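# Slide the overhanging reel fully onto the scanner glass

## Task

Reposition the reel that currently hangs over the edge of the scanner's glass so that it rests entirely on the glass, lying flat with the same face upward as before. It has to stay that way on its own; if only the gripper is keeping it there at the end, it is not done. Finish by releasing it and moving the grippers away.

## Robot and tools

Robot: two identical 6-joint arms with parallel grippers, named left_arm and right_arm. The names are labels, not image sides. In the scene frame the origin sits on the table top midway between the arms, +z is up, +x points out across the table, and left_arm is on the +y side. Base roots: left_arm at (-0.039, +0.272, 0) m, quat_wxyz (+0.999, 0, 0, -0.052); right_arm at (+0.029, -0.357, 0) m, quat_wxyz (+1.000, 0, 0, +0.016).

Gripper: the fingers extend along the gripper's +z axis and close along its y axis. The reported end_effector_position is the pinch point, roughly 1 cm short of the fingertips. Fully open, the pad gap is 0.094 m.

Tool execute_actions: argument actions is a list holding zero or one item. An empty list only returns the current state. A motion item is {"rows": [[...]], "steps": N} with N from 1 to 15 (default 15), each step lasting 1/30 s. Each row is one step; if rows are fewer than steps, the final row repeats. A wait item is {"steps": N} with N up to 300 and no rows; it sends nothing new and returns after that many steps since the previous result. Optional pictures (true/false) controls whether camera images come back; by default they do.

Row layout: a single list of exactly 14 numbers covering both arms, even if one arm is idle: left_arm waist, shoulder, elbow, wrist pitch, wrist yaw, wrist roll, opening, then the same seven for right_arm. The six joint values are absolute target angles in radians (the same values shown in Joint positions), not offsets. Ranges per arm: waist -2.880 to 2.880, shoulder 0.000 to 3.142, elbow 0.000 to 3.019, wrist pitch -1.693 to 1.571, wrist yaw -1.571 to 1.571, wrist roll -2.094 to 2.094. Opening is a unitless level from -1 (closed) to +1 (fully open). A whole call is rejected, sending nothing, if any target exceeds its range by more than 0.019 rad and lies farther out than that joint's last reported angle. True joint ends may differ by up to 0.019 rad from those listed; a target beyond the true end gets clipped there, and the result may say "joint sent to its limit" (possibly about a previous action still running). Absence of that note does not prove there is room left.

Motion limits: per step, each joint's commanded target stays within a fixed lead of its measured angle: waist 0.264, shoulder 0.32, elbow 0.276, wrist pitch 0.33, wrist yaw 0.186, wrist roll 0.522 rad. If the targets would move a gripper more than 70 mm from where it is measured, all that arm's targets are pulled back proportionally. So distant targets take several actions. Between calls, arms keep heading to the last row sent until everything nearly stops or a step is HELD; after that, only a new action moves them further. Fingers still in motion finish moving. The simulation keeps running while the operator composes a reply.

Gripping: grip_measured reports finger opening on the same -1..1 scale as the command (Joint positions gives it in metres). Away from the extremes, the fingers go to where grip_measured would equal the command. To hold something, command a level below grip_measured: about 0.03 less holds firmly, smaller differences hold more gently. Pad force tops out around 50 to 62 N; very thin parts (under about 2 mm) get less. Readings can carry a fixed error of about 1 mm per gripper.

Result lines: a state line `left_arm: …` | `right_arm: …` gives each pinch position (m) and end_effector_quat_wxyz in the scene frame; it can be inaccurate at long reach. Joint positions and Joint velocities list each arm's joints (rad, rad/s) plus pad gap (m, m/s). Joint torques follow the same joint order and are noisy, offset, and nonzero even unloaded. "joint command not followed" means a clearance check altered or blocked some targets; the rest of the row still ran. HELD flags steps where the row was partly or fully withheld. MOTOR HOT appears from 85 °C; at 100 °C an OVER-TEMPERATURE FAULT drops that arm until it cools, so avoid long loaded holds.

Cameras (all 504x504): cam_head_left, cam_head_right, cam_high, cam_low, cam_left_wrist, cam_right_wrist, returned in that order. Calibration is pinhole plus radial distortion; actual poses can deviate by a few degrees and millimetres. zoom_image takes camera (one of those names) and region [x0, y0, x1, y1] in that image's pixels, top-left origin, at most 504 by 504, and returns a sharper crop.

Other tools: read_manual(section, default "licences") only returns licence text. finished_scene(scene) closes the current scene irreversibly and reports whether the goal was met; the state must hold after ending. Replying without any tool call also ends things.

Avoid: knocking or placing anything off the table (automatic failure), arms striking or pressing on each other, dropping or slipping the reel, slamming or hard pushes. Occasional external tugs on held parts or nudges to loose objects may happen. Smooth, economical motion is preferred.

Each tool is called after "Emit:" as name(argument=value, ...) on one line, values as JSON.

## Session

Emit:
execute_actions(actions=[])

Scene clock: 0.00 s of 4800.00 s.
left_arm: end_effector_position=(+0.7425, +0.7353, +0.1909) grip_measured=+1.000 end_effector_quat_wxyz=(+0.519, +0.082, +0.851, -0.022) | right_arm: end_effector_position=(+0.5084, +0.0537, +0.2005) grip_measured=+1.000 end_effector_quat_wxyz=(+0.113, -0.560, +0.812, -0.119)
Joint positions: left_arm=[ 0.761  2.436  2.409 -0.612  0.686  0.493  0.094] | right_arm=[ 0.752  1.889  1.803 -1.298  0.274 -0.451  0.094]
Joint velocities: left_arm=[-0.015 -0.005 -0.002  0.002  0.007  0.022  0.   ] | right_arm=[ 0.015  0.005  0.002  0.007 -0.037  0.022  0.   ]
Joint torques (N m, as the arm reports them, + toward a larger angle): no reading
camera_calibration (this result's frames):
cam_left_wrist: T_world_to_cam=[[-0.17288, -0.983367, -0.0557035, 0.862375], [-0.872693, 0.179152, -0.454215, 0.611786], [0.456639, -0.0299124, -0.889149, -0.0224199], [0, 0, 0, 1]] pos_world=[0.693226, 0.737757, 0.305985]
cam_right_wrist: T_world_to_cam=[[0.880261, -0.347112, 0.323502, -0.495666], [-0.471432, -0.717077, 0.513374, 0.185479], [0.0537771, -0.604412, -0.794855, 0.287781], [0, 0, 0, 1]] pos_world=[0.50828, 0.134889, 0.293873]

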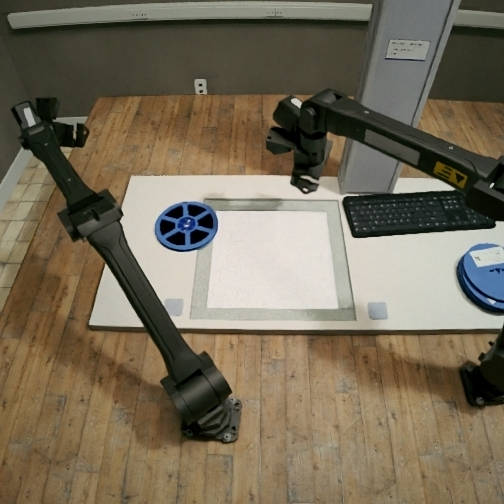

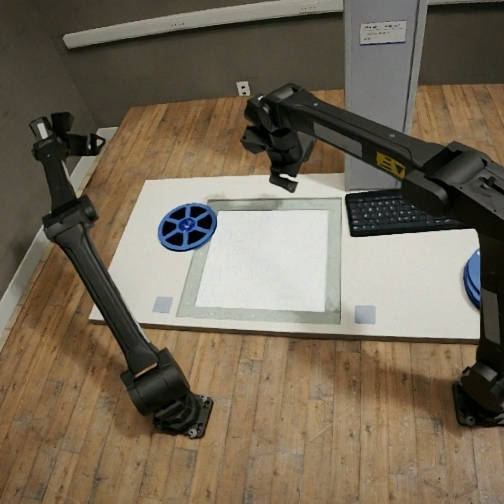

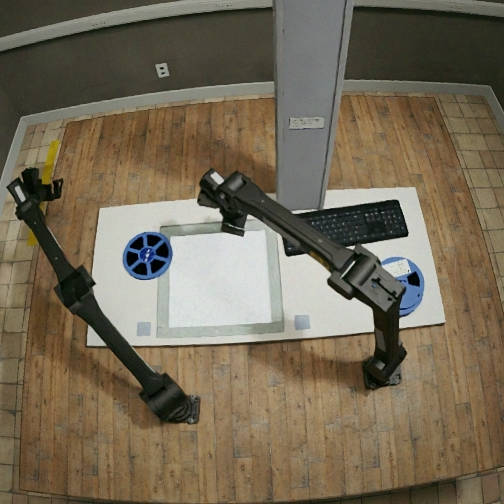

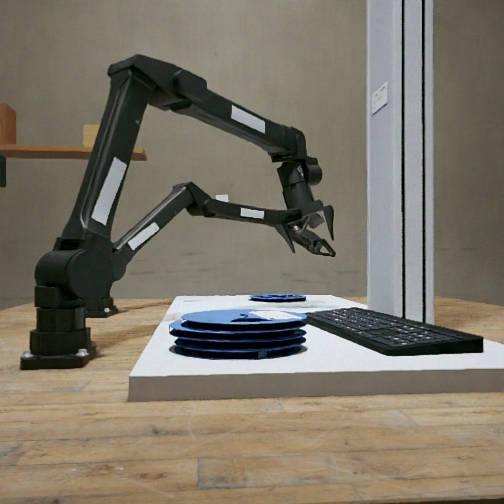

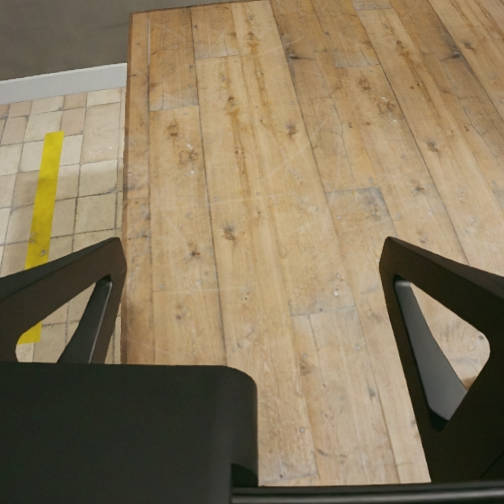

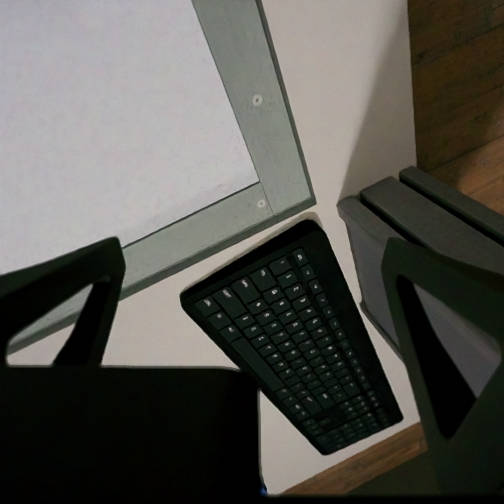

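Emit:
execute_actions(actions=[{"rows": [[0.62,2.05,1.90,-0.85,0.3,-0.3,1,0.60,1.55,1.42,-1.31,0.1,-0.45,1]], "steps": 12}], pictures=false)

Emit:
execute_actions(actions=[{"rows": [[0.477,1.881,1.615,-1.294,0.0,-0.969,1,0.45,1.25,1.08,-1.33,0.0,-0.45,1]], "steps": 15}], pictures=false)

Emit:
execute_actions(actions=[{"steps": 15}])

Scene clock: 9.87 s of 4800.00 s.
left_arm: end_effector_position=(+0.6521, +0.6090, +0.1740) grip_measured=+1.000 end_effector_quat_wxyz=(+0.302, -0.264, +0.912, -0.089) | right_arm: end_effector_position=(+0.4400, -0.0862, +0.2119) grip_measured=+1.000 end_effector_quat_wxyz=(+0.064, -0.506, +0.859, -0.047)
Joint positions: left_arm=[ 0.626  2.064  1.912 -0.846  0.305 -0.132  0.094] | right_arm=[ 0.589  1.558  1.414 -1.306  0.104 -0.451  0.094]
Joint velocities: left_arm=[-0.454 -0.444 -0.1   -0.12  -0.051 -1.033  0.   ] | right_arm=[-0.249 -0.425 -0.002 -0.012  0.007 -0.037  0.   ]
Joint torques (N m, as the arm reports them, + toward a larger angle): left_arm=[  1.86 -21.61   8.1    1.08  -0.16   0.15] | right_arm=[  1.84 -11.98  10.09   0.58  -0.22   0.03]
Steps of this call (steps 1 to 90: nothing new was sent; then 6.47 s passed at rest; steps 91 to 102: all 12 steps of this action). Readings (joint positions):
91: left_arm=[0.757 2.424 2.390 -0.625 0.646 0.460] | right_arm=[0.747 1.880 1.785 -1.293 0.234 -0.451]
92: left_arm=[0.754 2.395 2.345 -0.655 0.599 0.417] | right_arm=[0.743 1.855 1.741 -1.291 0.196 -0.451]
94: left_arm=[0.740 2.334 2.249 -0.710 0.508 0.330] | right_arm=[0.724 1.790 1.634 -1.291 0.148 -0.451]
98: left_arm=[0.691 2.178 2.029 -0.791 0.337 0.092] | right_arm=[0.655 1.647 1.451 -1.298 0.105 -0.451]
102: the state above

Scene clock: 10.37 s of 4800.00 s.
left_arm: end_effector_position=(+0.5006, +0.4703, +0.1267) grip_measured=+1.000 end_effector_quat_wxyz=(+0.010, -0.584, +0.811, -0.005) | right_arm: end_effector_position=(+0.3457, -0.1955, +0.2011) grip_measured=+1.000 end_effector_quat_wxyz=(+0.036, -0.446, +0.894, -0.001)
Joint positions: left_arm=[ 0.459  1.877  1.616 -1.288  0.004 -0.894  0.094] | right_arm=[ 0.443  1.237  1.068 -1.331  0.002 -0.451  0.094]
Joint velocities: left_arm=[ 0.112 -0.005  0.002 -0.002 -0.007 -0.535  0.   ] | right_arm=[-0.015  0.093 -0.007  0.007 -0.022  0.007  0.   ]
Joint torques (N m, as the arm reports them, + toward a larger angle): left_arm=[  1.19 -18.73   7.57  -0.28  -0.32   0.09] | right_arm=[ 0.27 -8.06 10.41  0.64 -0.23  0.02]
Steps of this call (steps 1 to 15: all 15 steps of this action). Readings (joint positions):
1: left_arm=[0.608 2.045 1.897 -0.865 0.265 -0.174] | right_arm=[0.577 1.534 1.397 -1.302 0.077 -0.451]
2: left_arm=[0.591 2.016 1.866 -0.907 0.218 -0.219] | right_arm=[0.566 1.498 1.354 -1.301 0.052 -0.451]
4: left_arm=[0.553 1.957 1.791 -1.011 0.120 -0.320] | right_arm=[0.532 1.406 1.240 -1.302 0.021 -0.451]
8: left_arm=[0.482 1.878 1.656 -1.229 0.011 -0.634] | right_arm=[0.454 1.250 1.074 -1.328 0.006 -0.451]
15: the state above

Scene clock: 10.87 s of 4800.00 s.
left_arm: end_effector_position=(+0.4976, +0.4783, +0.1267) grip_measured=+1.000 end_effector_quat_wxyz=(+0.010, -0.616, +0.787, -0.004) | right_arm: end_effector_position=(+0.3460, -0.1954, +0.1996) grip_measured=+1.000 end_effector_quat_wxyz=(+0.033, -0.446, +0.894, -0.001)
Joint positions: left_arm=[ 0.474  1.877  1.616 -1.288  0.002 -0.959  0.094] | right_arm=[ 0.443  1.241  1.068 -1.331  0.002 -0.451  0.094]
Joint velocities: left_arm=[-0.015  0.005  0.002  0.002  0.007 -0.139  0.   ] | right_arm=[ 0.005  0.005  0.002  0.022 -0.007 -0.022  0.   ]
Joint torques (N m, as the arm reports them, + toward a larger angle): left_arm=[  0.41 -17.95   7.24  -0.3   -0.29   0.02] | right_arm=[ 0.46 -7.16 10.36  0.62 -0.22  0.02]
Steps of this call (steps 1 to 15: the robot went on to your last target). Readings (joint positions):
1: left_arm=[0.463 1.877 1.616 -1.288 0.003 -0.907] | right_arm=[0.443 1.239 1.068 -1.331 0.002 -0.451]
2: left_arm=[0.466 1.877 1.616 -1.288 0.003 -0.918] | right_arm=[0.443 1.241 1.068 -1.331 0.002 -0.451]
4: left_arm=[0.471 1.877 1.616 -1.288 0.002 -0.934] | right_arm=[0.443 1.241 1.068 -1.331 0.002 -0.451]
8: left_arm=[0.474 1.877 1.616 -1.288 0.002 -0.951] | right_arm=[0.443 1.241 1.068 -1.331 0.002 -0.451]
15: the state above
camera_calibration (this result's frames):
cam_left_wrist: T_world_to_cam=[[0.967655, -0.251102, 0.0243327, -0.364162], [-0.219643, -0.791103, 0.570888, 0.424201], [-0.124101, -0.557767, -0.820667, 0.55739], [0, 0, 0, 1]] pos_world=[0.514729, 0.555038, 0.224122]
cam_right_wrist: T_world_to_cam=[[0.795359, -0.605141, 0.0347511, -0.402244], [-0.524883, -0.658931, 0.538802, -0.0444405], [-0.303153, -0.446782, -0.841715, 0.308926], [0, 0, 0, 1]] pos_world=[0.390254, -0.134675, 0.297951]

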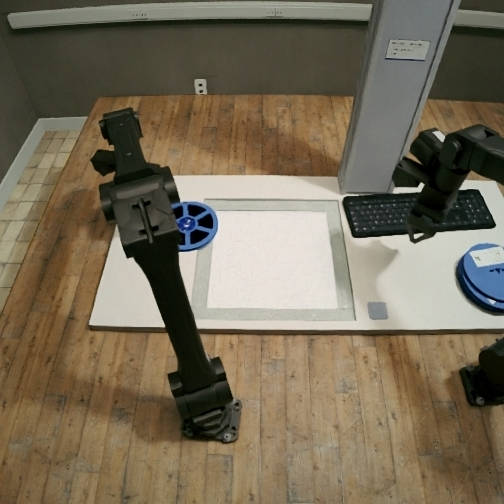

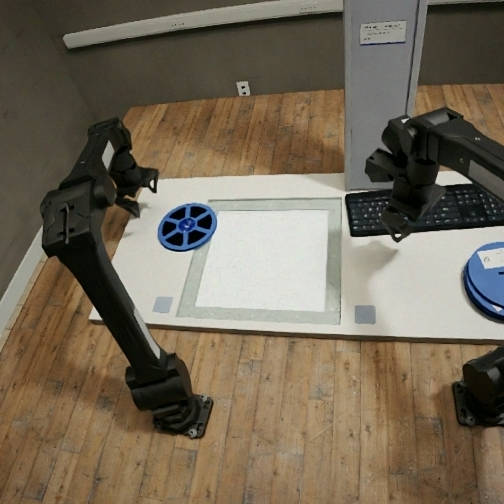

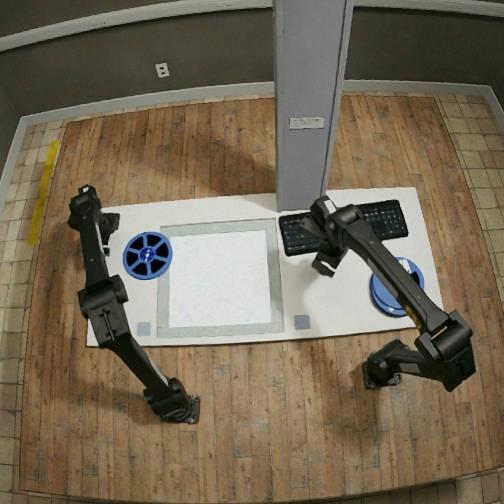

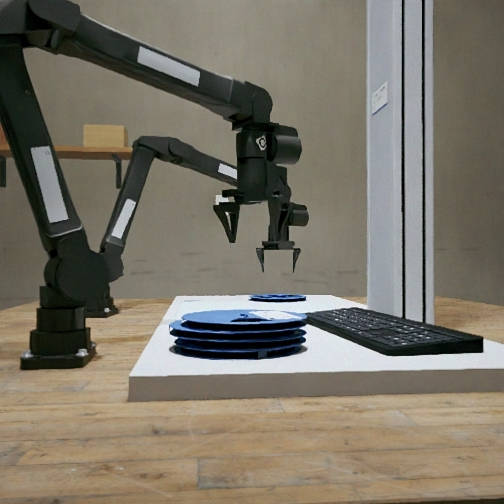

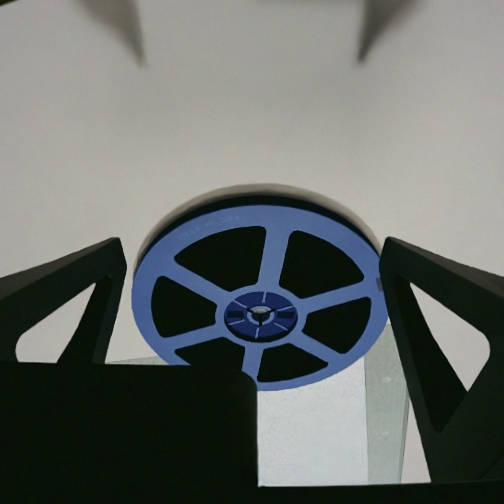

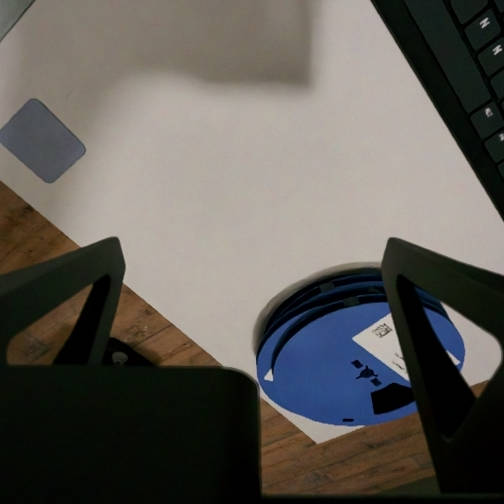

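Emit:
execute_actions(actions=[{"rows": [[0.470,1.895,1.612,-1.270,0,-0.95,1,0.45,1.25,1.08,-1.33,0,-0.45,1],[0.466,1.910,1.607,-1.255,0,-0.94,1,0.45,1.25,1.08,-1.33,0,-0.45,1],[0.462,1.925,1.602,-1.240,0,-0.93,1,0.45,1.25,1.08,-1.33,0,-0.45,1],[0.458,1.940,1.598,-1.225,0,-0.92,1,0.45,1.25,1.08,-1.33,0,-0.45,1],[0.455,1.952,1.594,-1.210,0,-0.91,1,0.45,1.25,1.08,-1.33,0,-0.45,1],[0.452,1.963,1.590,-1.197,0,-0.90,1,0.45,1.25,1.08,-1.33,0,-0.45,1],[0.450,1.972,1.588,-1.187,0,-0.89,1,0.45,1.25,1.08,-1.33,0,-0.45,1],[0.448,1.977,1.586,-1.178,0,-0.88,1,0.45,1.25,1.08,-1.33,0,-0.45,1]], "steps": 15}])

Scene clock: 17.70 s of 4800.00 s.
left_arm: end_effector_position=(+0.5108, +0.4699, +0.0548) grip_measured=+1.000 end_effector_quat_wxyz=(-0.009, -0.582, +0.813, +0.001) | right_arm: end_effector_position=(+0.3460, -0.1954, +0.1996) grip_measured=+1.000 end_effector_quat_wxyz=(+0.033, -0.446, +0.894, -0.001)
Joint positions: left_arm=[ 0.452  1.987  1.587 -1.188  0.002 -0.894  0.094] | right_arm=[ 0.443  1.241  1.068 -1.331  0.002 -0.451  0.094]
Joint velocities: left_arm=[-0.005  0.054 -0.051 -0.002  0.022  0.007  0.   ] | right_arm=[ 0.005 -0.024 -0.007 -0.032 -0.095 -0.007  0.   ]
Joint torques (N m, as the arm reports them, + toward a larger angle): left_arm=[ -0.58 -21.3    7.15   0.25  -0.29   0.19] | right_arm=[ 0.49 -7.66 10.49  0.6  -0.21  0.02]
Steps of this call (steps 1 to 15: the robot went on to your last target; steps 16 to 90: nothing new was sent; then 3.33 s passed at rest; steps 91 to 105: all 15 steps of this action). Readings (joint positions):
91: left_arm=[0.474 1.877 1.616 -1.287 0.002 -0.961] | right_arm=[0.443 1.241 1.068 -1.331 0.002 -0.451]
92: left_arm=[0.474 1.878 1.616 -1.282 0.002 -0.959] | right_arm=[0.443 1.241 1.068 -1.331 0.002 -0.451]
94: left_arm=[0.473 1.885 1.616 -1.261 0.002 -0.950] | right_arm=[0.443 1.241 1.068 -1.331 0.002 -0.451]
98: left_arm=[0.466 1.925 1.612 -1.207 0.002 -0.922] | right_arm=[0.443 1.241 1.068 -1.331 0.002 -0.451]
105: the state above
camera_calibration (this result's frames):
cam_left_wrist: T_world_to_cam=[[0.942505, -0.33412, -0.00699639, -0.323725], [-0.26585, -0.762282, 0.590128, 0.470424], [-0.202506, -0.554338, -0.80728, 0.533064], [0, 0, 0, 1]] pos_world=[0.538123, 0.54593, 0.150457]
cam_right_wrist: T_world_to_cam=[[0.795359, -0.605141, 0.0347511, -0.402244], [-0.524883, -0.658931, 0.538802, -0.0444405], [-0.303153, -0.446782, -0.841715, 0.308926], [0, 0, 0, 1]] pos_world=[0.390254, -0.134675, 0.297951]

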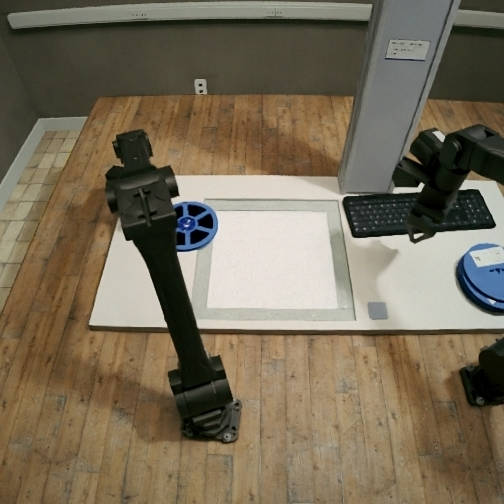

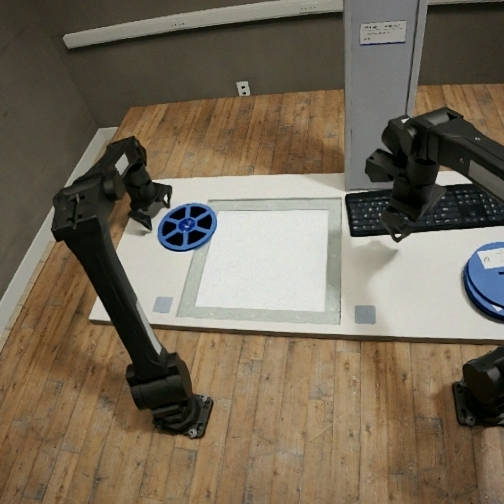

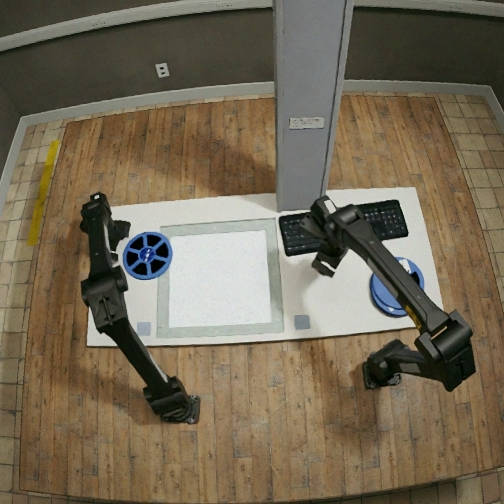

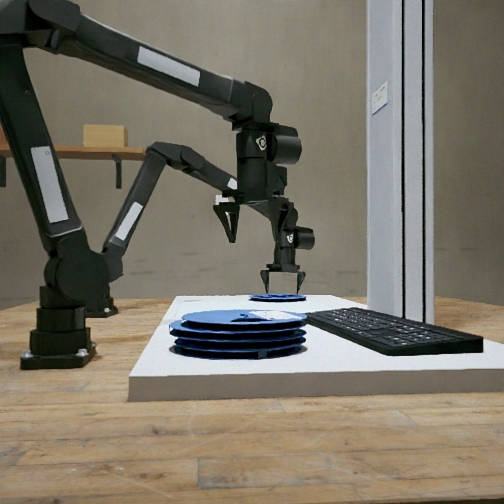

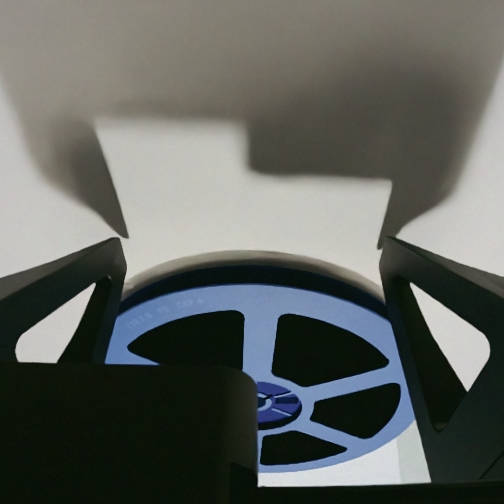

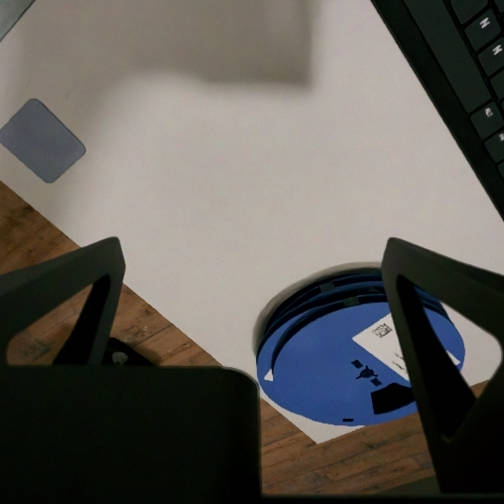

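Emit:
execute_actions(actions=[], pictures=false)

Emit:
zoom_image(camera="cam_low", region=[230, 250, 330, 320])

Emit:
zoom_image(camera="cam_left_wrist", region=[80, 190, 430, 330])

Scene clock: 19.37 s of 4800.00 s.
left_arm: end_effector_position=(+0.5108, +0.4699, +0.0547) grip_measured=+1.000 end_effector_quat_wxyz=(-0.008, -0.579, +0.815, +0.001) | right_arm: end_effector_position=(+0.3460, -0.1954, +0.1996) grip_measured=+1.000 end_effector_quat_wxyz=(+0.033, -0.446, +0.894, -0.001)
Joint positions: left_arm=[ 0.452  1.987  1.586 -1.187  0.002 -0.888  0.094] | right_arm=[ 0.443  1.241  1.068 -1.331  0.002 -0.451  0.094]
Joint velocities: left_arm=[-0.015 -0.005  0.002  0.007 -0.037  0.022  0.   ] | right_arm=[-0.015  0.005 -0.002  0.002 -0.007  0.007  0.   ]
Joint torques (N m, as the arm reports them, + toward a larger angle): left_arm=[ -0.18 -20.82   7.01   0.2   -0.28   0.22] | right_arm=[ 0.48 -7.64 10.5   0.6  -0.2   0.02]
Steps of this call (steps 1 to 15: the robot went on to your last target; steps 16 to 50: nothing new was sent). Readings (joint positions):
1: left_arm=[0.452 1.988 1.586 -1.188 0.002 -0.893] | right_arm=[0.443 1.241 1.068 -1.331 0.002 -0.451]
2: left_arm=[0.452 1.988 1.586 -1.188 0.002 -0.892] | right_arm=[0.443 1.241 1.068 -1.331 0.002 -0.451]
4: left_arm=[0.452 1.987 1.586 -1.187 0.002 -0.890] | right_arm=[0.443 1.241 1.068 -1.331 0.002 -0.451]
8: left_arm=[0.452 1.987 1.586 -1.187 0.002 -0.889] | right_arm=[0.443 1.241 1.068 -1.331 0.002 -0.451]
50: the state above
All arms were judged still, so your last target was given up. Only a new action makes them travel on or press farther. Fingers that are still opening or closing keep moving.

Region (230, 250, 330, 320) of cam_low's 504x504 image, scaled by 5.040, with more detail than that image has; it fills the top 353 rows of this view, and the rest is white.

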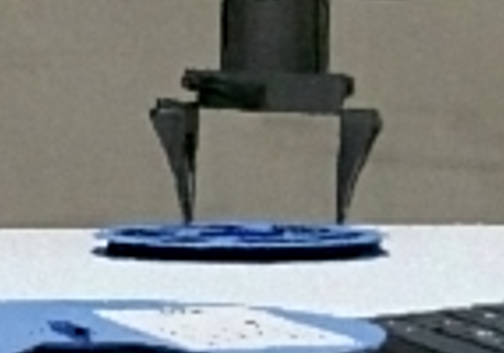

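Region (80, 190, 430, 330) of cam_left_wrist's 504x504 image, scaled by 1.440, with more detail than that image has; it fills the top 202 rows of this view, and the rest is white.

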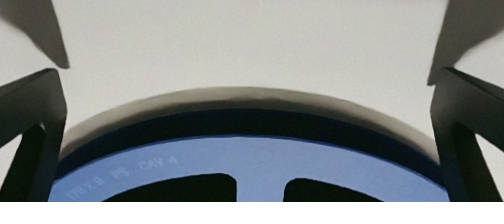

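Emit:
execute_actions(actions=[{"rows": [[0.448,1.972,1.586,-1.178,0,-0.89,1,0.45,1.25,1.08,-1.33,0,-0.45,1],[0.448,1.967,1.586,-1.178,0,-0.89,1,0.45,1.25,1.08,-1.33,0,-0.45,1],[0.448,1.962,1.586,-1.178,0,-0.89,1,0.45,1.25,1.08,-1.33,0,-0.45,1],[0.448,1.958,1.586,-1.178,0,-0.89,1,0.45,1.25,1.08,-1.33,0,-0.45,1]], "steps": 12}], pictures=false)

Scene clock: 28.83 s of 4800.00 s.
left_arm: end_effector_position=(+0.5118, +0.4702, +0.0628) grip_measured=+1.000 end_effector_quat_wxyz=(-0.001, -0.579, +0.815, -0.001) | right_arm: end_effector_position=(+0.3460, -0.1954, +0.1996) grip_measured=+1.000 end_effector_quat_wxyz=(+0.033, -0.446, +0.894, -0.001)
Joint positions: left_arm=[ 0.452  1.972  1.586 -1.187  0.002 -0.888  0.094] | right_arm=[ 0.443  1.241  1.068 -1.331  0.002 -0.451  0.094]
Joint velocities: left_arm=[-0.015 -0.034  0.007 -0.002  0.081  0.066  0.   ] | right_arm=[-0.015 -0.005 -0.012  0.007  0.007  0.037  0.   ]
Joint torques (N m, as the arm reports them, + toward a larger angle): left_arm=[ -0.26 -21.9    7.07   0.22  -0.28   0.12] | right_arm=[ 0.45 -7.65 10.5   0.61 -0.2   0.02]
Steps of this call (steps 1 to 90: nothing new was sent; then 6.07 s passed at rest; steps 91 to 102: all 12 steps of this action). Readings (joint positions):
91: left_arm=[0.452 1.987 1.586 -1.187 0.002 -0.888] | right_arm=[0.443 1.241 1.068 -1.331 0.002 -0.451]
92: left_arm=[0.452 1.987 1.586 -1.187 0.002 -0.888] | right_arm=[0.443 1.241 1.068 -1.331 0.002 -0.451]
94: left_arm=[0.452 1.985 1.586 -1.187 0.002 -0.888] | right_arm=[0.443 1.241 1.068 -1.331 0.002 -0.451]
98: left_arm=[0.452 1.978 1.586 -1.187 0.002 -0.888] | right_arm=[0.443 1.241 1.068 -1.331 0.002 -0.451]
102: the state above

Emit:
execute_actions(actions=[{"rows": [[0.448,1.957,1.580,-1.170,0,-0.895,1,0.45,1.25,1.08,-1.33,0,-0.45,1],[0.448,1.956,1.573,-1.163,0,-0.90,1,0.45,1.25,1.08,-1.33,0,-0.45,1],[0.448,1.955,1.566,-1.156,0,-0.905,1,0.45,1.25,1.08,-1.33,0,-0.45,1],[0.448,1.955,1.559,-1.150,0,-0.91,1,0.45,1.25,1.08,-1.33,0,-0.45,1],[0.448,1.955,1.552,-1.144,0,-0.91,1,0.45,1.25,1.08,-1.33,0,-0.45,1],[0.448,1.955,1.546,-1.138,0,-0.91,1,0.45,1.25,1.08,-1.33,0,-0.45,1],[0.448,1.955,1.541,-1.134,0,-0.91,1,0.45,1.25,1.08,-1.33,0,-0.45,1],[0.448,1.955,1.537,-1.131,0,-0.91,1,0.45,1.25,1.08,-1.33,0,-0.45,1]], "steps": 15}])

Scene clock: 34.13 s of 4800.00 s.
left_arm: end_effector_position=(+0.5073, +0.4686, +0.0516) grip_measured=+1.000 end_effector_quat_wxyz=(+0.003, -0.585, +0.811, -0.002) | right_arm: end_effector_position=(+0.3460, -0.1954, +0.1996) grip_measured=+1.000 end_effector_quat_wxyz=(+0.033, -0.446, +0.894, -0.001)
Joint positions: left_arm=[ 0.452  1.967  1.545 -1.142  0.002 -0.901  0.094] | right_arm=[ 0.443  1.241  1.068 -1.331  0.002 -0.451  0.094]
Joint velocities: left_arm=[-0.015 -0.005 -0.022  0.007  0.007  0.022  0.   ] | right_arm=[-0.005 -0.005 -0.012 -0.007  0.022  0.022  0.   ]
Joint torques (N m, as the arm reports them, + toward a larger angle): left_arm=[ -0.21 -20.67   6.4    0.42  -0.28   0.11] | right_arm=[ 0.49 -7.66 10.5   0.6  -0.2   0.02]
Steps of this call (steps 1 to 15: the robot went on to your last target; steps 16 to 90: nothing new was sent; then 1.80 s passed at rest; steps 91 to 105: all 15 steps of this action). Readings (joint positions):
91: left_arm=[0.452 1.971 1.586 -1.186 0.002 -0.888] | right_arm=[0.443 1.241 1.068 -1.331 0.002 -0.451]
92: left_arm=[0.452 1.971 1.586 -1.182 0.002 -0.888] | right_arm=[0.443 1.241 1.068 -1.331 0.002 -0.451]
94: left_arm=[0.452 1.970 1.582 -1.170 0.002 -0.892] | right_arm=[0.443 1.241 1.068 -1.331 0.002 -0.451]
98: left_arm=[0.452 1.967 1.559 -1.148 0.002 -0.898] | right_arm=[0.443 1.241 1.068 -1.331 0.002 -0.451]
105: the state above
camera_calibration (this result's frames):
cam_left_wrist: T_world_to_cam=[[0.944837, -0.327303, 0.0124738, -0.326242], [-0.274101, -0.76926, 0.577155, 0.47858], [-0.179309, -0.548737, -0.816539, 0.515081], [0, 0, 0, 1]] pos_world=[0.531783, 0.544016, 0.148438]
cam_right_wrist: T_world_to_cam=[[0.795359, -0.605141, 0.0347511, -0.402244], [-0.524883, -0.658931, 0.538802, -0.0444405], [-0.303153, -0.446782, -0.841715, 0.308926], [0, 0, 0, 1]] pos_world=[0.390254, -0.134675, 0.297951]

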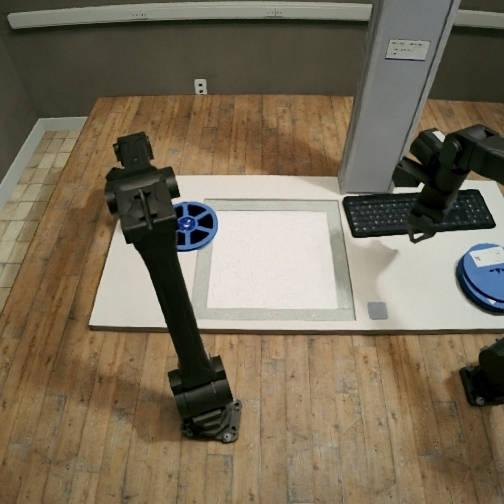

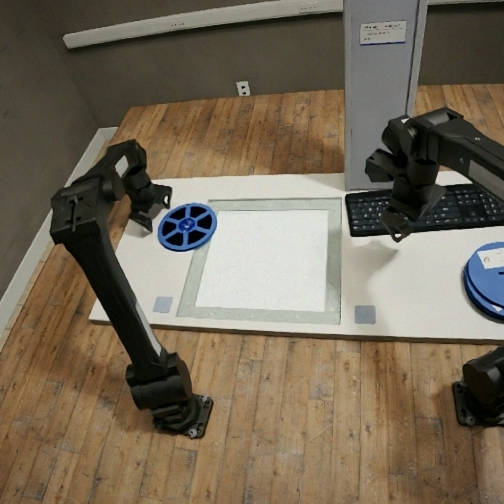

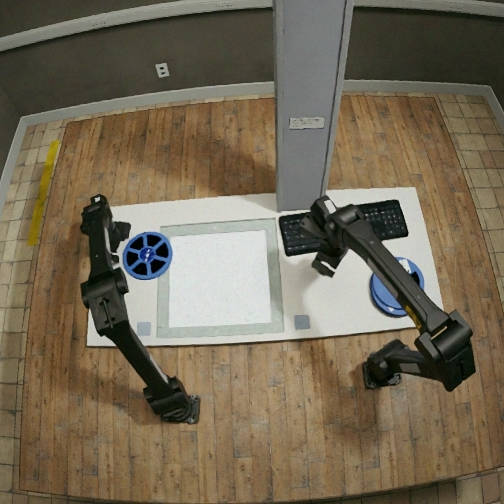

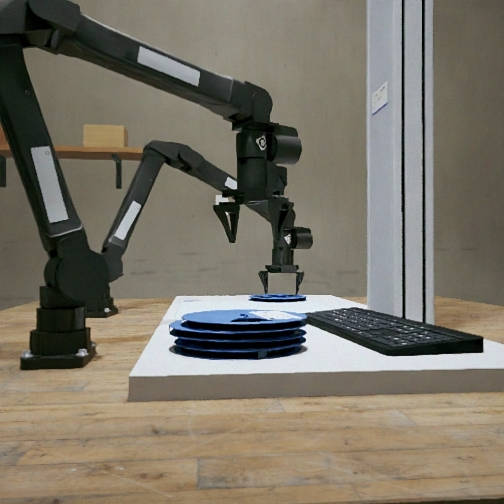

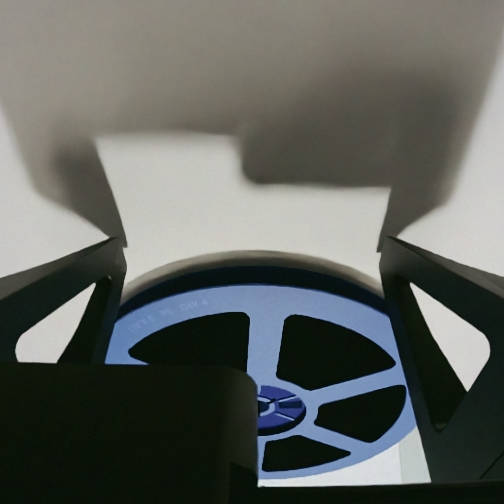

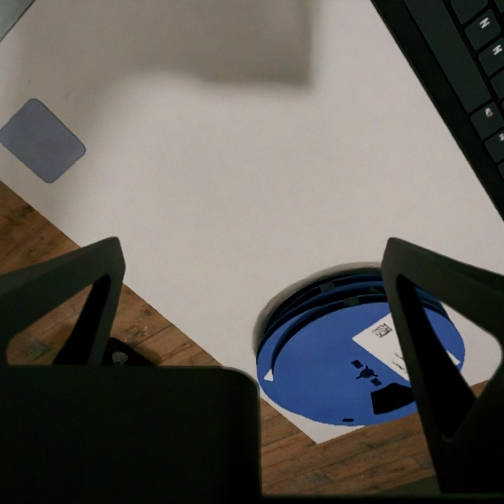

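Emit:
execute_actions(actions=[{"rows": [[0.442,1.955,1.535,-1.131,0,-0.914,1,0.45,1.25,1.08,-1.33,0,-0.45,1],[0.436,1.955,1.533,-1.131,0,-0.918,1,0.45,1.25,1.08,-1.33,0,-0.45,1],[0.430,1.955,1.532,-1.131,0,-0.922,1,0.45,1.25,1.08,-1.33,0,-0.45,1],[0.424,1.955,1.531,-1.131,0,-0.926,1,0.45,1.25,1.08,-1.33,0,-0.45,1],[0.417,1.955,1.530,-1.131,0,-0.931,1,0.45,1.25,1.08,-1.33,0,-0.45,1],[0.411,1.954,1.529,-1.131,0,-0.935,1,0.45,1.25,1.08,-1.33,0,-0.45,1],[0.406,1.950,1.523,-1.128,0,-0.940,1,0.45,1.25,1.08,-1.33,0,-0.45,1],[0.401,1.946,1.516,-1.126,0,-0.945,1,0.45,1.25,1.08,-1.33,0,-0.45,1],[0.397,1.941,1.509,-1.123,0,-0.949,1,0.45,1.25,1.08,-1.33,0,-0.45,1],[0.392,1.937,1.502,-1.121,0,-0.954,1,0.45,1.25,1.08,-1.33,0,-0.45,1],[0.387,1.932,1.494,-1.118,0,-0.959,1,0.45,1.25,1.08,-1.33,0,-0.45,1],[0.382,1.928,1.487,-1.115,0,-0.964,1,0.45,1.25,1.08,-1.33,0,-0.45,1],[0.377,1.923,1.480,-1.113,0,-0.969,1,0.45,1.25,1.08,-1.33,0,-0.45,1],[0.373,1.919,1.473,-1.110,0,-0.973,1,0.45,1.25,1.08,-1.33,0,-0.45,1],[0.368,1.914,1.466,-1.108,0,-0.978,1,0.45,1.25,1.08,-1.33,0,-0.45,1]], "steps": 15}])

Scene clock: 38.17 s of 4800.00 s.
left_arm: end_effector_position=(+0.5054, +0.4277, +0.0483) grip_measured=+1.000 end_effector_quat_wxyz=(+0.002, -0.577, +0.817, +0.000) | right_arm: end_effector_position=(+0.3460, -0.1954, +0.1996) grip_measured=+1.000 end_effector_quat_wxyz=(+0.033, -0.446, +0.894, -0.001)
Joint positions: left_arm=[ 0.384  1.938  1.491 -1.12  -0.002 -0.951  0.094] | right_arm=[ 0.443  1.241  1.068 -1.331  0.002 -0.451  0.094]
Joint velocities: left_arm=[-0.171 -0.132 -0.193  0.09   0.022 -0.11   0.   ] | right_arm=[ 0.005 -0.015 -0.012  0.007 -0.051 -0.051  0.   ]
Joint torques (N m, as the arm reports them, + toward a larger angle): left_arm=[ -0.04 -20.22   6.07   0.13  -0.15   0.08] | right_arm=[ 0.48 -7.67 10.5   0.6  -0.2   0.02]
Steps of this call (steps 1 to 15: the robot went on to your last target; steps 16 to 90: nothing new was sent; then 0.53 s passed at rest; steps 91 to 105: all 15 steps of this action). Readings (joint positions):
91: left_arm=[0.452 1.967 1.545 -1.141 0.002 -0.903] | right_arm=[0.443 1.241 1.068 -1.331 0.002 -0.451]
92: left_arm=[0.452 1.967 1.545 -1.141 0.002 -0.904] | right_arm=[0.443 1.241 1.068 -1.331 0.002 -0.451]
94: left_arm=[0.449 1.967 1.545 -1.141 0.002 -0.909] | right_arm=[0.443 1.241 1.068 -1.331 0.002 -0.451]
98: left_arm=[0.430 1.965 1.540 -1.137 0.002 -0.922] | right_arm=[0.443 1.241 1.068 -1.331 0.002 -0.451]
105: the state above
camera_calibration (this result's frames):
cam_left_wrist: T_world_to_cam=[[0.938611, -0.344907, 0.00698593, -0.326826], [-0.28549, -0.765231, 0.57699, 0.452515], [-0.193662, -0.543563, -0.816721, 0.494719], [0, 0, 0, 1]] pos_world=[0.53176, 0.502465, 0.145235]
cam_right_wrist: T_world_to_cam=[[0.795359, -0.605141, 0.0347511, -0.402244], [-0.524883, -0.658931, 0.538802, -0.0444405], [-0.303153, -0.446782, -0.841715, 0.308926], [0, 0, 0, 1]] pos_world=[0.390254, -0.134675, 0.297951]

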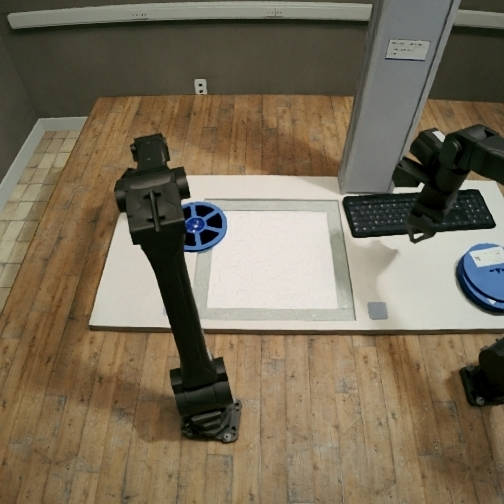

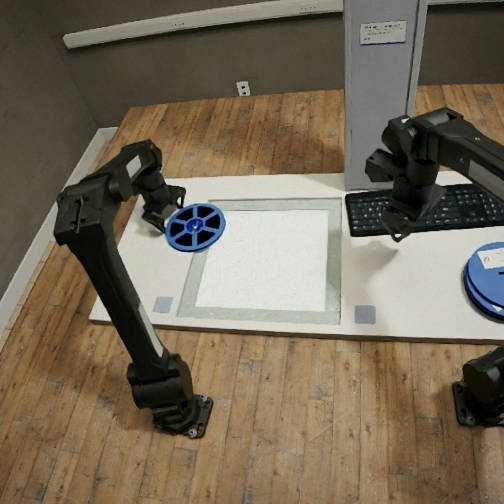

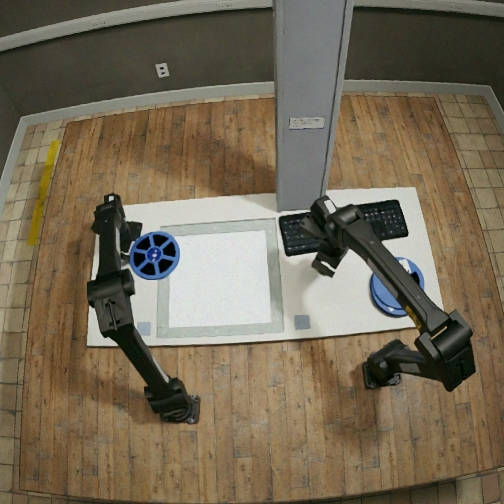

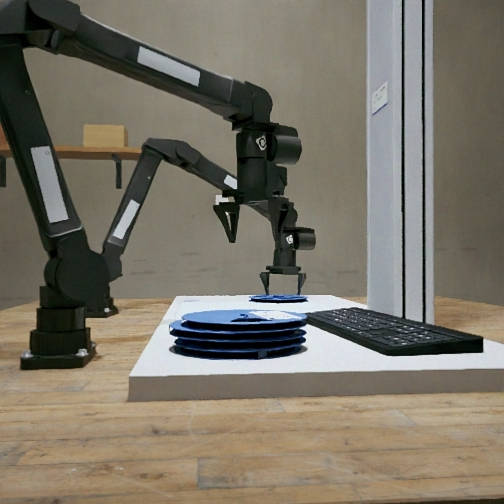

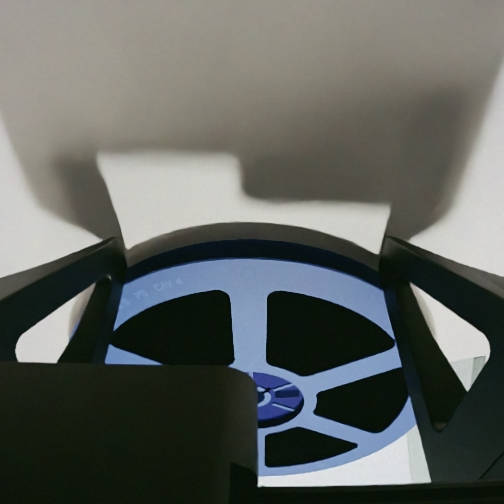

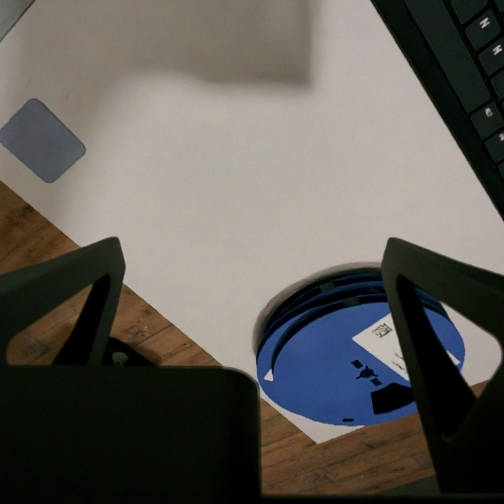

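Emit:
execute_actions(actions=[{"rows": [[0.363,1.910,1.459,-1.105,0,-0.983,1,0.45,1.25,1.08,-1.33,0,-0.45,1],[0.358,1.905,1.451,-1.103,0,-0.988,1,0.45,1.25,1.08,-1.33,0,-0.45,1],[0.353,1.901,1.444,-1.100,0,-0.993,1,0.45,1.25,1.08,-1.33,0,-0.45,1],[0.349,1.896,1.437,-1.097,0,-0.997,1,0.45,1.25,1.08,-1.33,0,-0.45,1],[0.344,1.892,1.430,-1.095,0,-1.002,1,0.45,1.25,1.08,-1.33,0,-0.45,1],[0.339,1.887,1.423,-1.092,0,-1.007,1,0.45,1.25,1.08,-1.33,0,-0.45,1],[0.334,1.883,1.417,-1.090,0,-1.012,1,0.45,1.25,1.08,-1.33,0,-0.45,1],[0.328,1.879,1.411,-1.088,0,-1.018,1,0.45,1.25,1.08,-1.33,0,-0.45,1],[0.323,1.875,1.405,-1.086,0,-1.023,1,0.45,1.25,1.08,-1.33,0,-0.45,1],[0.318,1.871,1.399,-1.084,0,-1.028,1,0.45,1.25,1.08,-1.33,0,-0.45,1],[0.312,1.867,1.393,-1.082,0,-1.034,1,0.45,1.25,1.08,-1.33,0,-0.45,1],[0.307,1.863,1.387,-1.080,0,-1.039,1,0.45,1.25,1.08,-1.33,0,-0.45,1],[0.302,1.859,1.381,-1.078,0,-1.044,1,0.45,1.25,1.08,-1.33,0,-0.45,1],[0.296,1.855,1.375,-1.075,0,-1.050,1,0.45,1.25,1.08,-1.33,0,-0.45,1],[0.291,1.852,1.370,-1.073,0,-1.055,1,0.45,1.25,1.08,-1.33,0,-0.45,1]], "steps": 15}])

Scene clock: 41.23 s of 4800.00 s.
left_arm: end_effector_position=(+0.4884, +0.3826, +0.0491) grip_measured=+1.000 end_effector_quat_wxyz=(+0.002, -0.579, +0.816, -0.000) | right_arm: end_effector_position=(+0.3460, -0.1954, +0.1996) grip_measured=+1.000 end_effector_quat_wxyz=(+0.033, -0.446, +0.894, -0.001)
Joint positions: left_arm=[ 0.312  1.873  1.392 -1.085 -0.002 -1.026  0.094] | right_arm=[ 0.443  1.241  1.068 -1.331  0.002 -0.451  0.094]
Joint velocities: left_arm=[-0.21  -0.112 -0.159  0.042  0.037 -0.212  0.   ] | right_arm=[-0.005 -0.005 -0.022 -0.017  0.007 -0.022  0.   ]
Joint torques (N m, as the arm reports them, + toward a larger angle): left_arm=[ -1.25 -19.18   5.93   0.06  -0.14   0.07] | right_arm=[ 0.47 -7.64 10.5   0.6  -0.2   0.02]
Steps of this call (steps 1 to 30: the robot went on to your last target; steps 31 to 77: nothing new was sent; steps 78 to 92: all 15 steps of this action). Readings (joint positions):
78: left_arm=[0.370 1.927 1.477 -1.117 -0.002 -0.969] | right_arm=[0.443 1.241 1.068 -1.331 0.002 -0.451]
79: left_arm=[0.370 1.926 1.474 -1.115 -0.002 -0.970] | right_arm=[0.443 1.241 1.068 -1.331 0.002 -0.451]
81: left_arm=[0.370 1.920 1.463 -1.108 -0.002 -0.976] | right_arm=[0.443 1.241 1.068 -1.331 0.002 -0.451]
85: left_arm=[0.358 1.902 1.435 -1.098 -0.002 -0.993] | right_arm=[0.443 1.241 1.068 -1.331 0.002 -0.451]
92: the state above
camera_calibration (this result's frames):
cam_left_wrist: T_world_to_cam=[[0.939909, -0.341325, 0.00821604, -0.328473], [-0.283328, -0.766322, 0.576607, 0.412134], [-0.190514, -0.544286, -0.81698, 0.466259], [0, 0, 0, 1]] pos_world=[0.514333, 0.45749, 0.145984]
cam_right_wrist: T_world_to_cam=[[0.795359, -0.605141, 0.0347511, -0.402244], [-0.524883, -0.658931, 0.538802, -0.0444405], [-0.303153, -0.446782, -0.841715, 0.308926], [0, 0, 0, 1]] pos_world=[0.390254, -0.134675, 0.297951]

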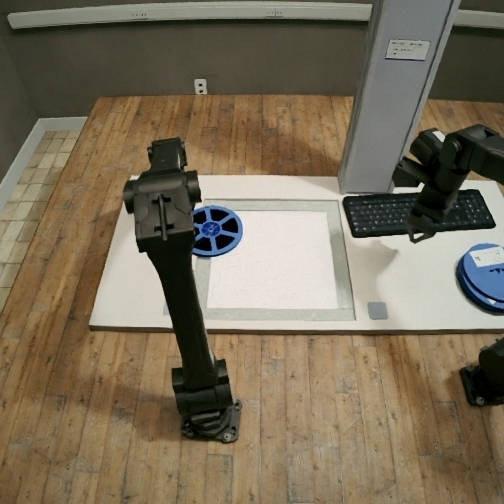

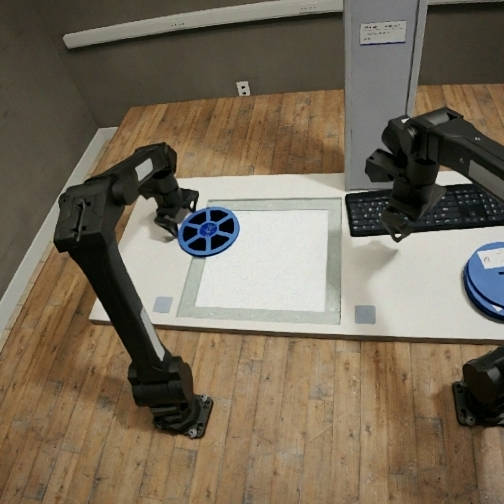

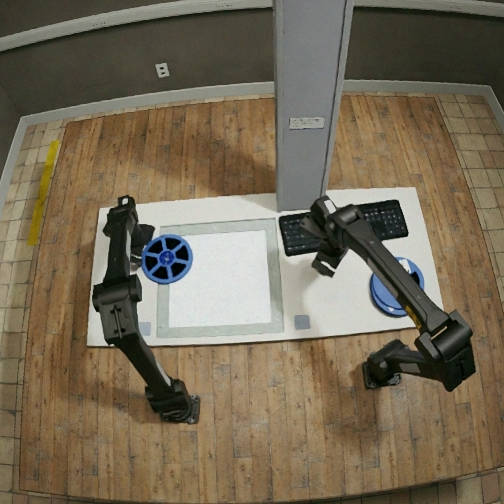

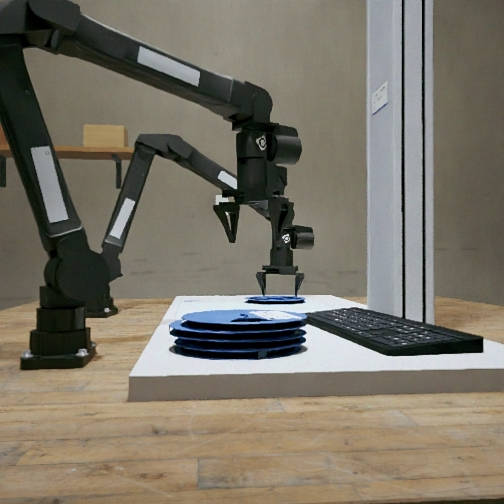

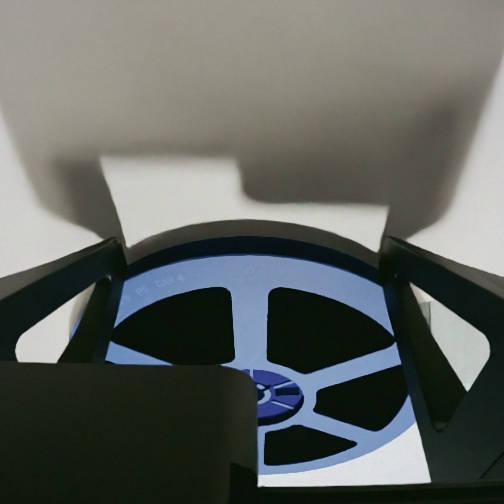

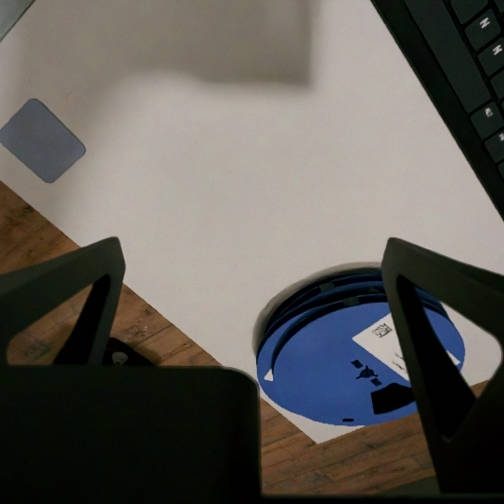

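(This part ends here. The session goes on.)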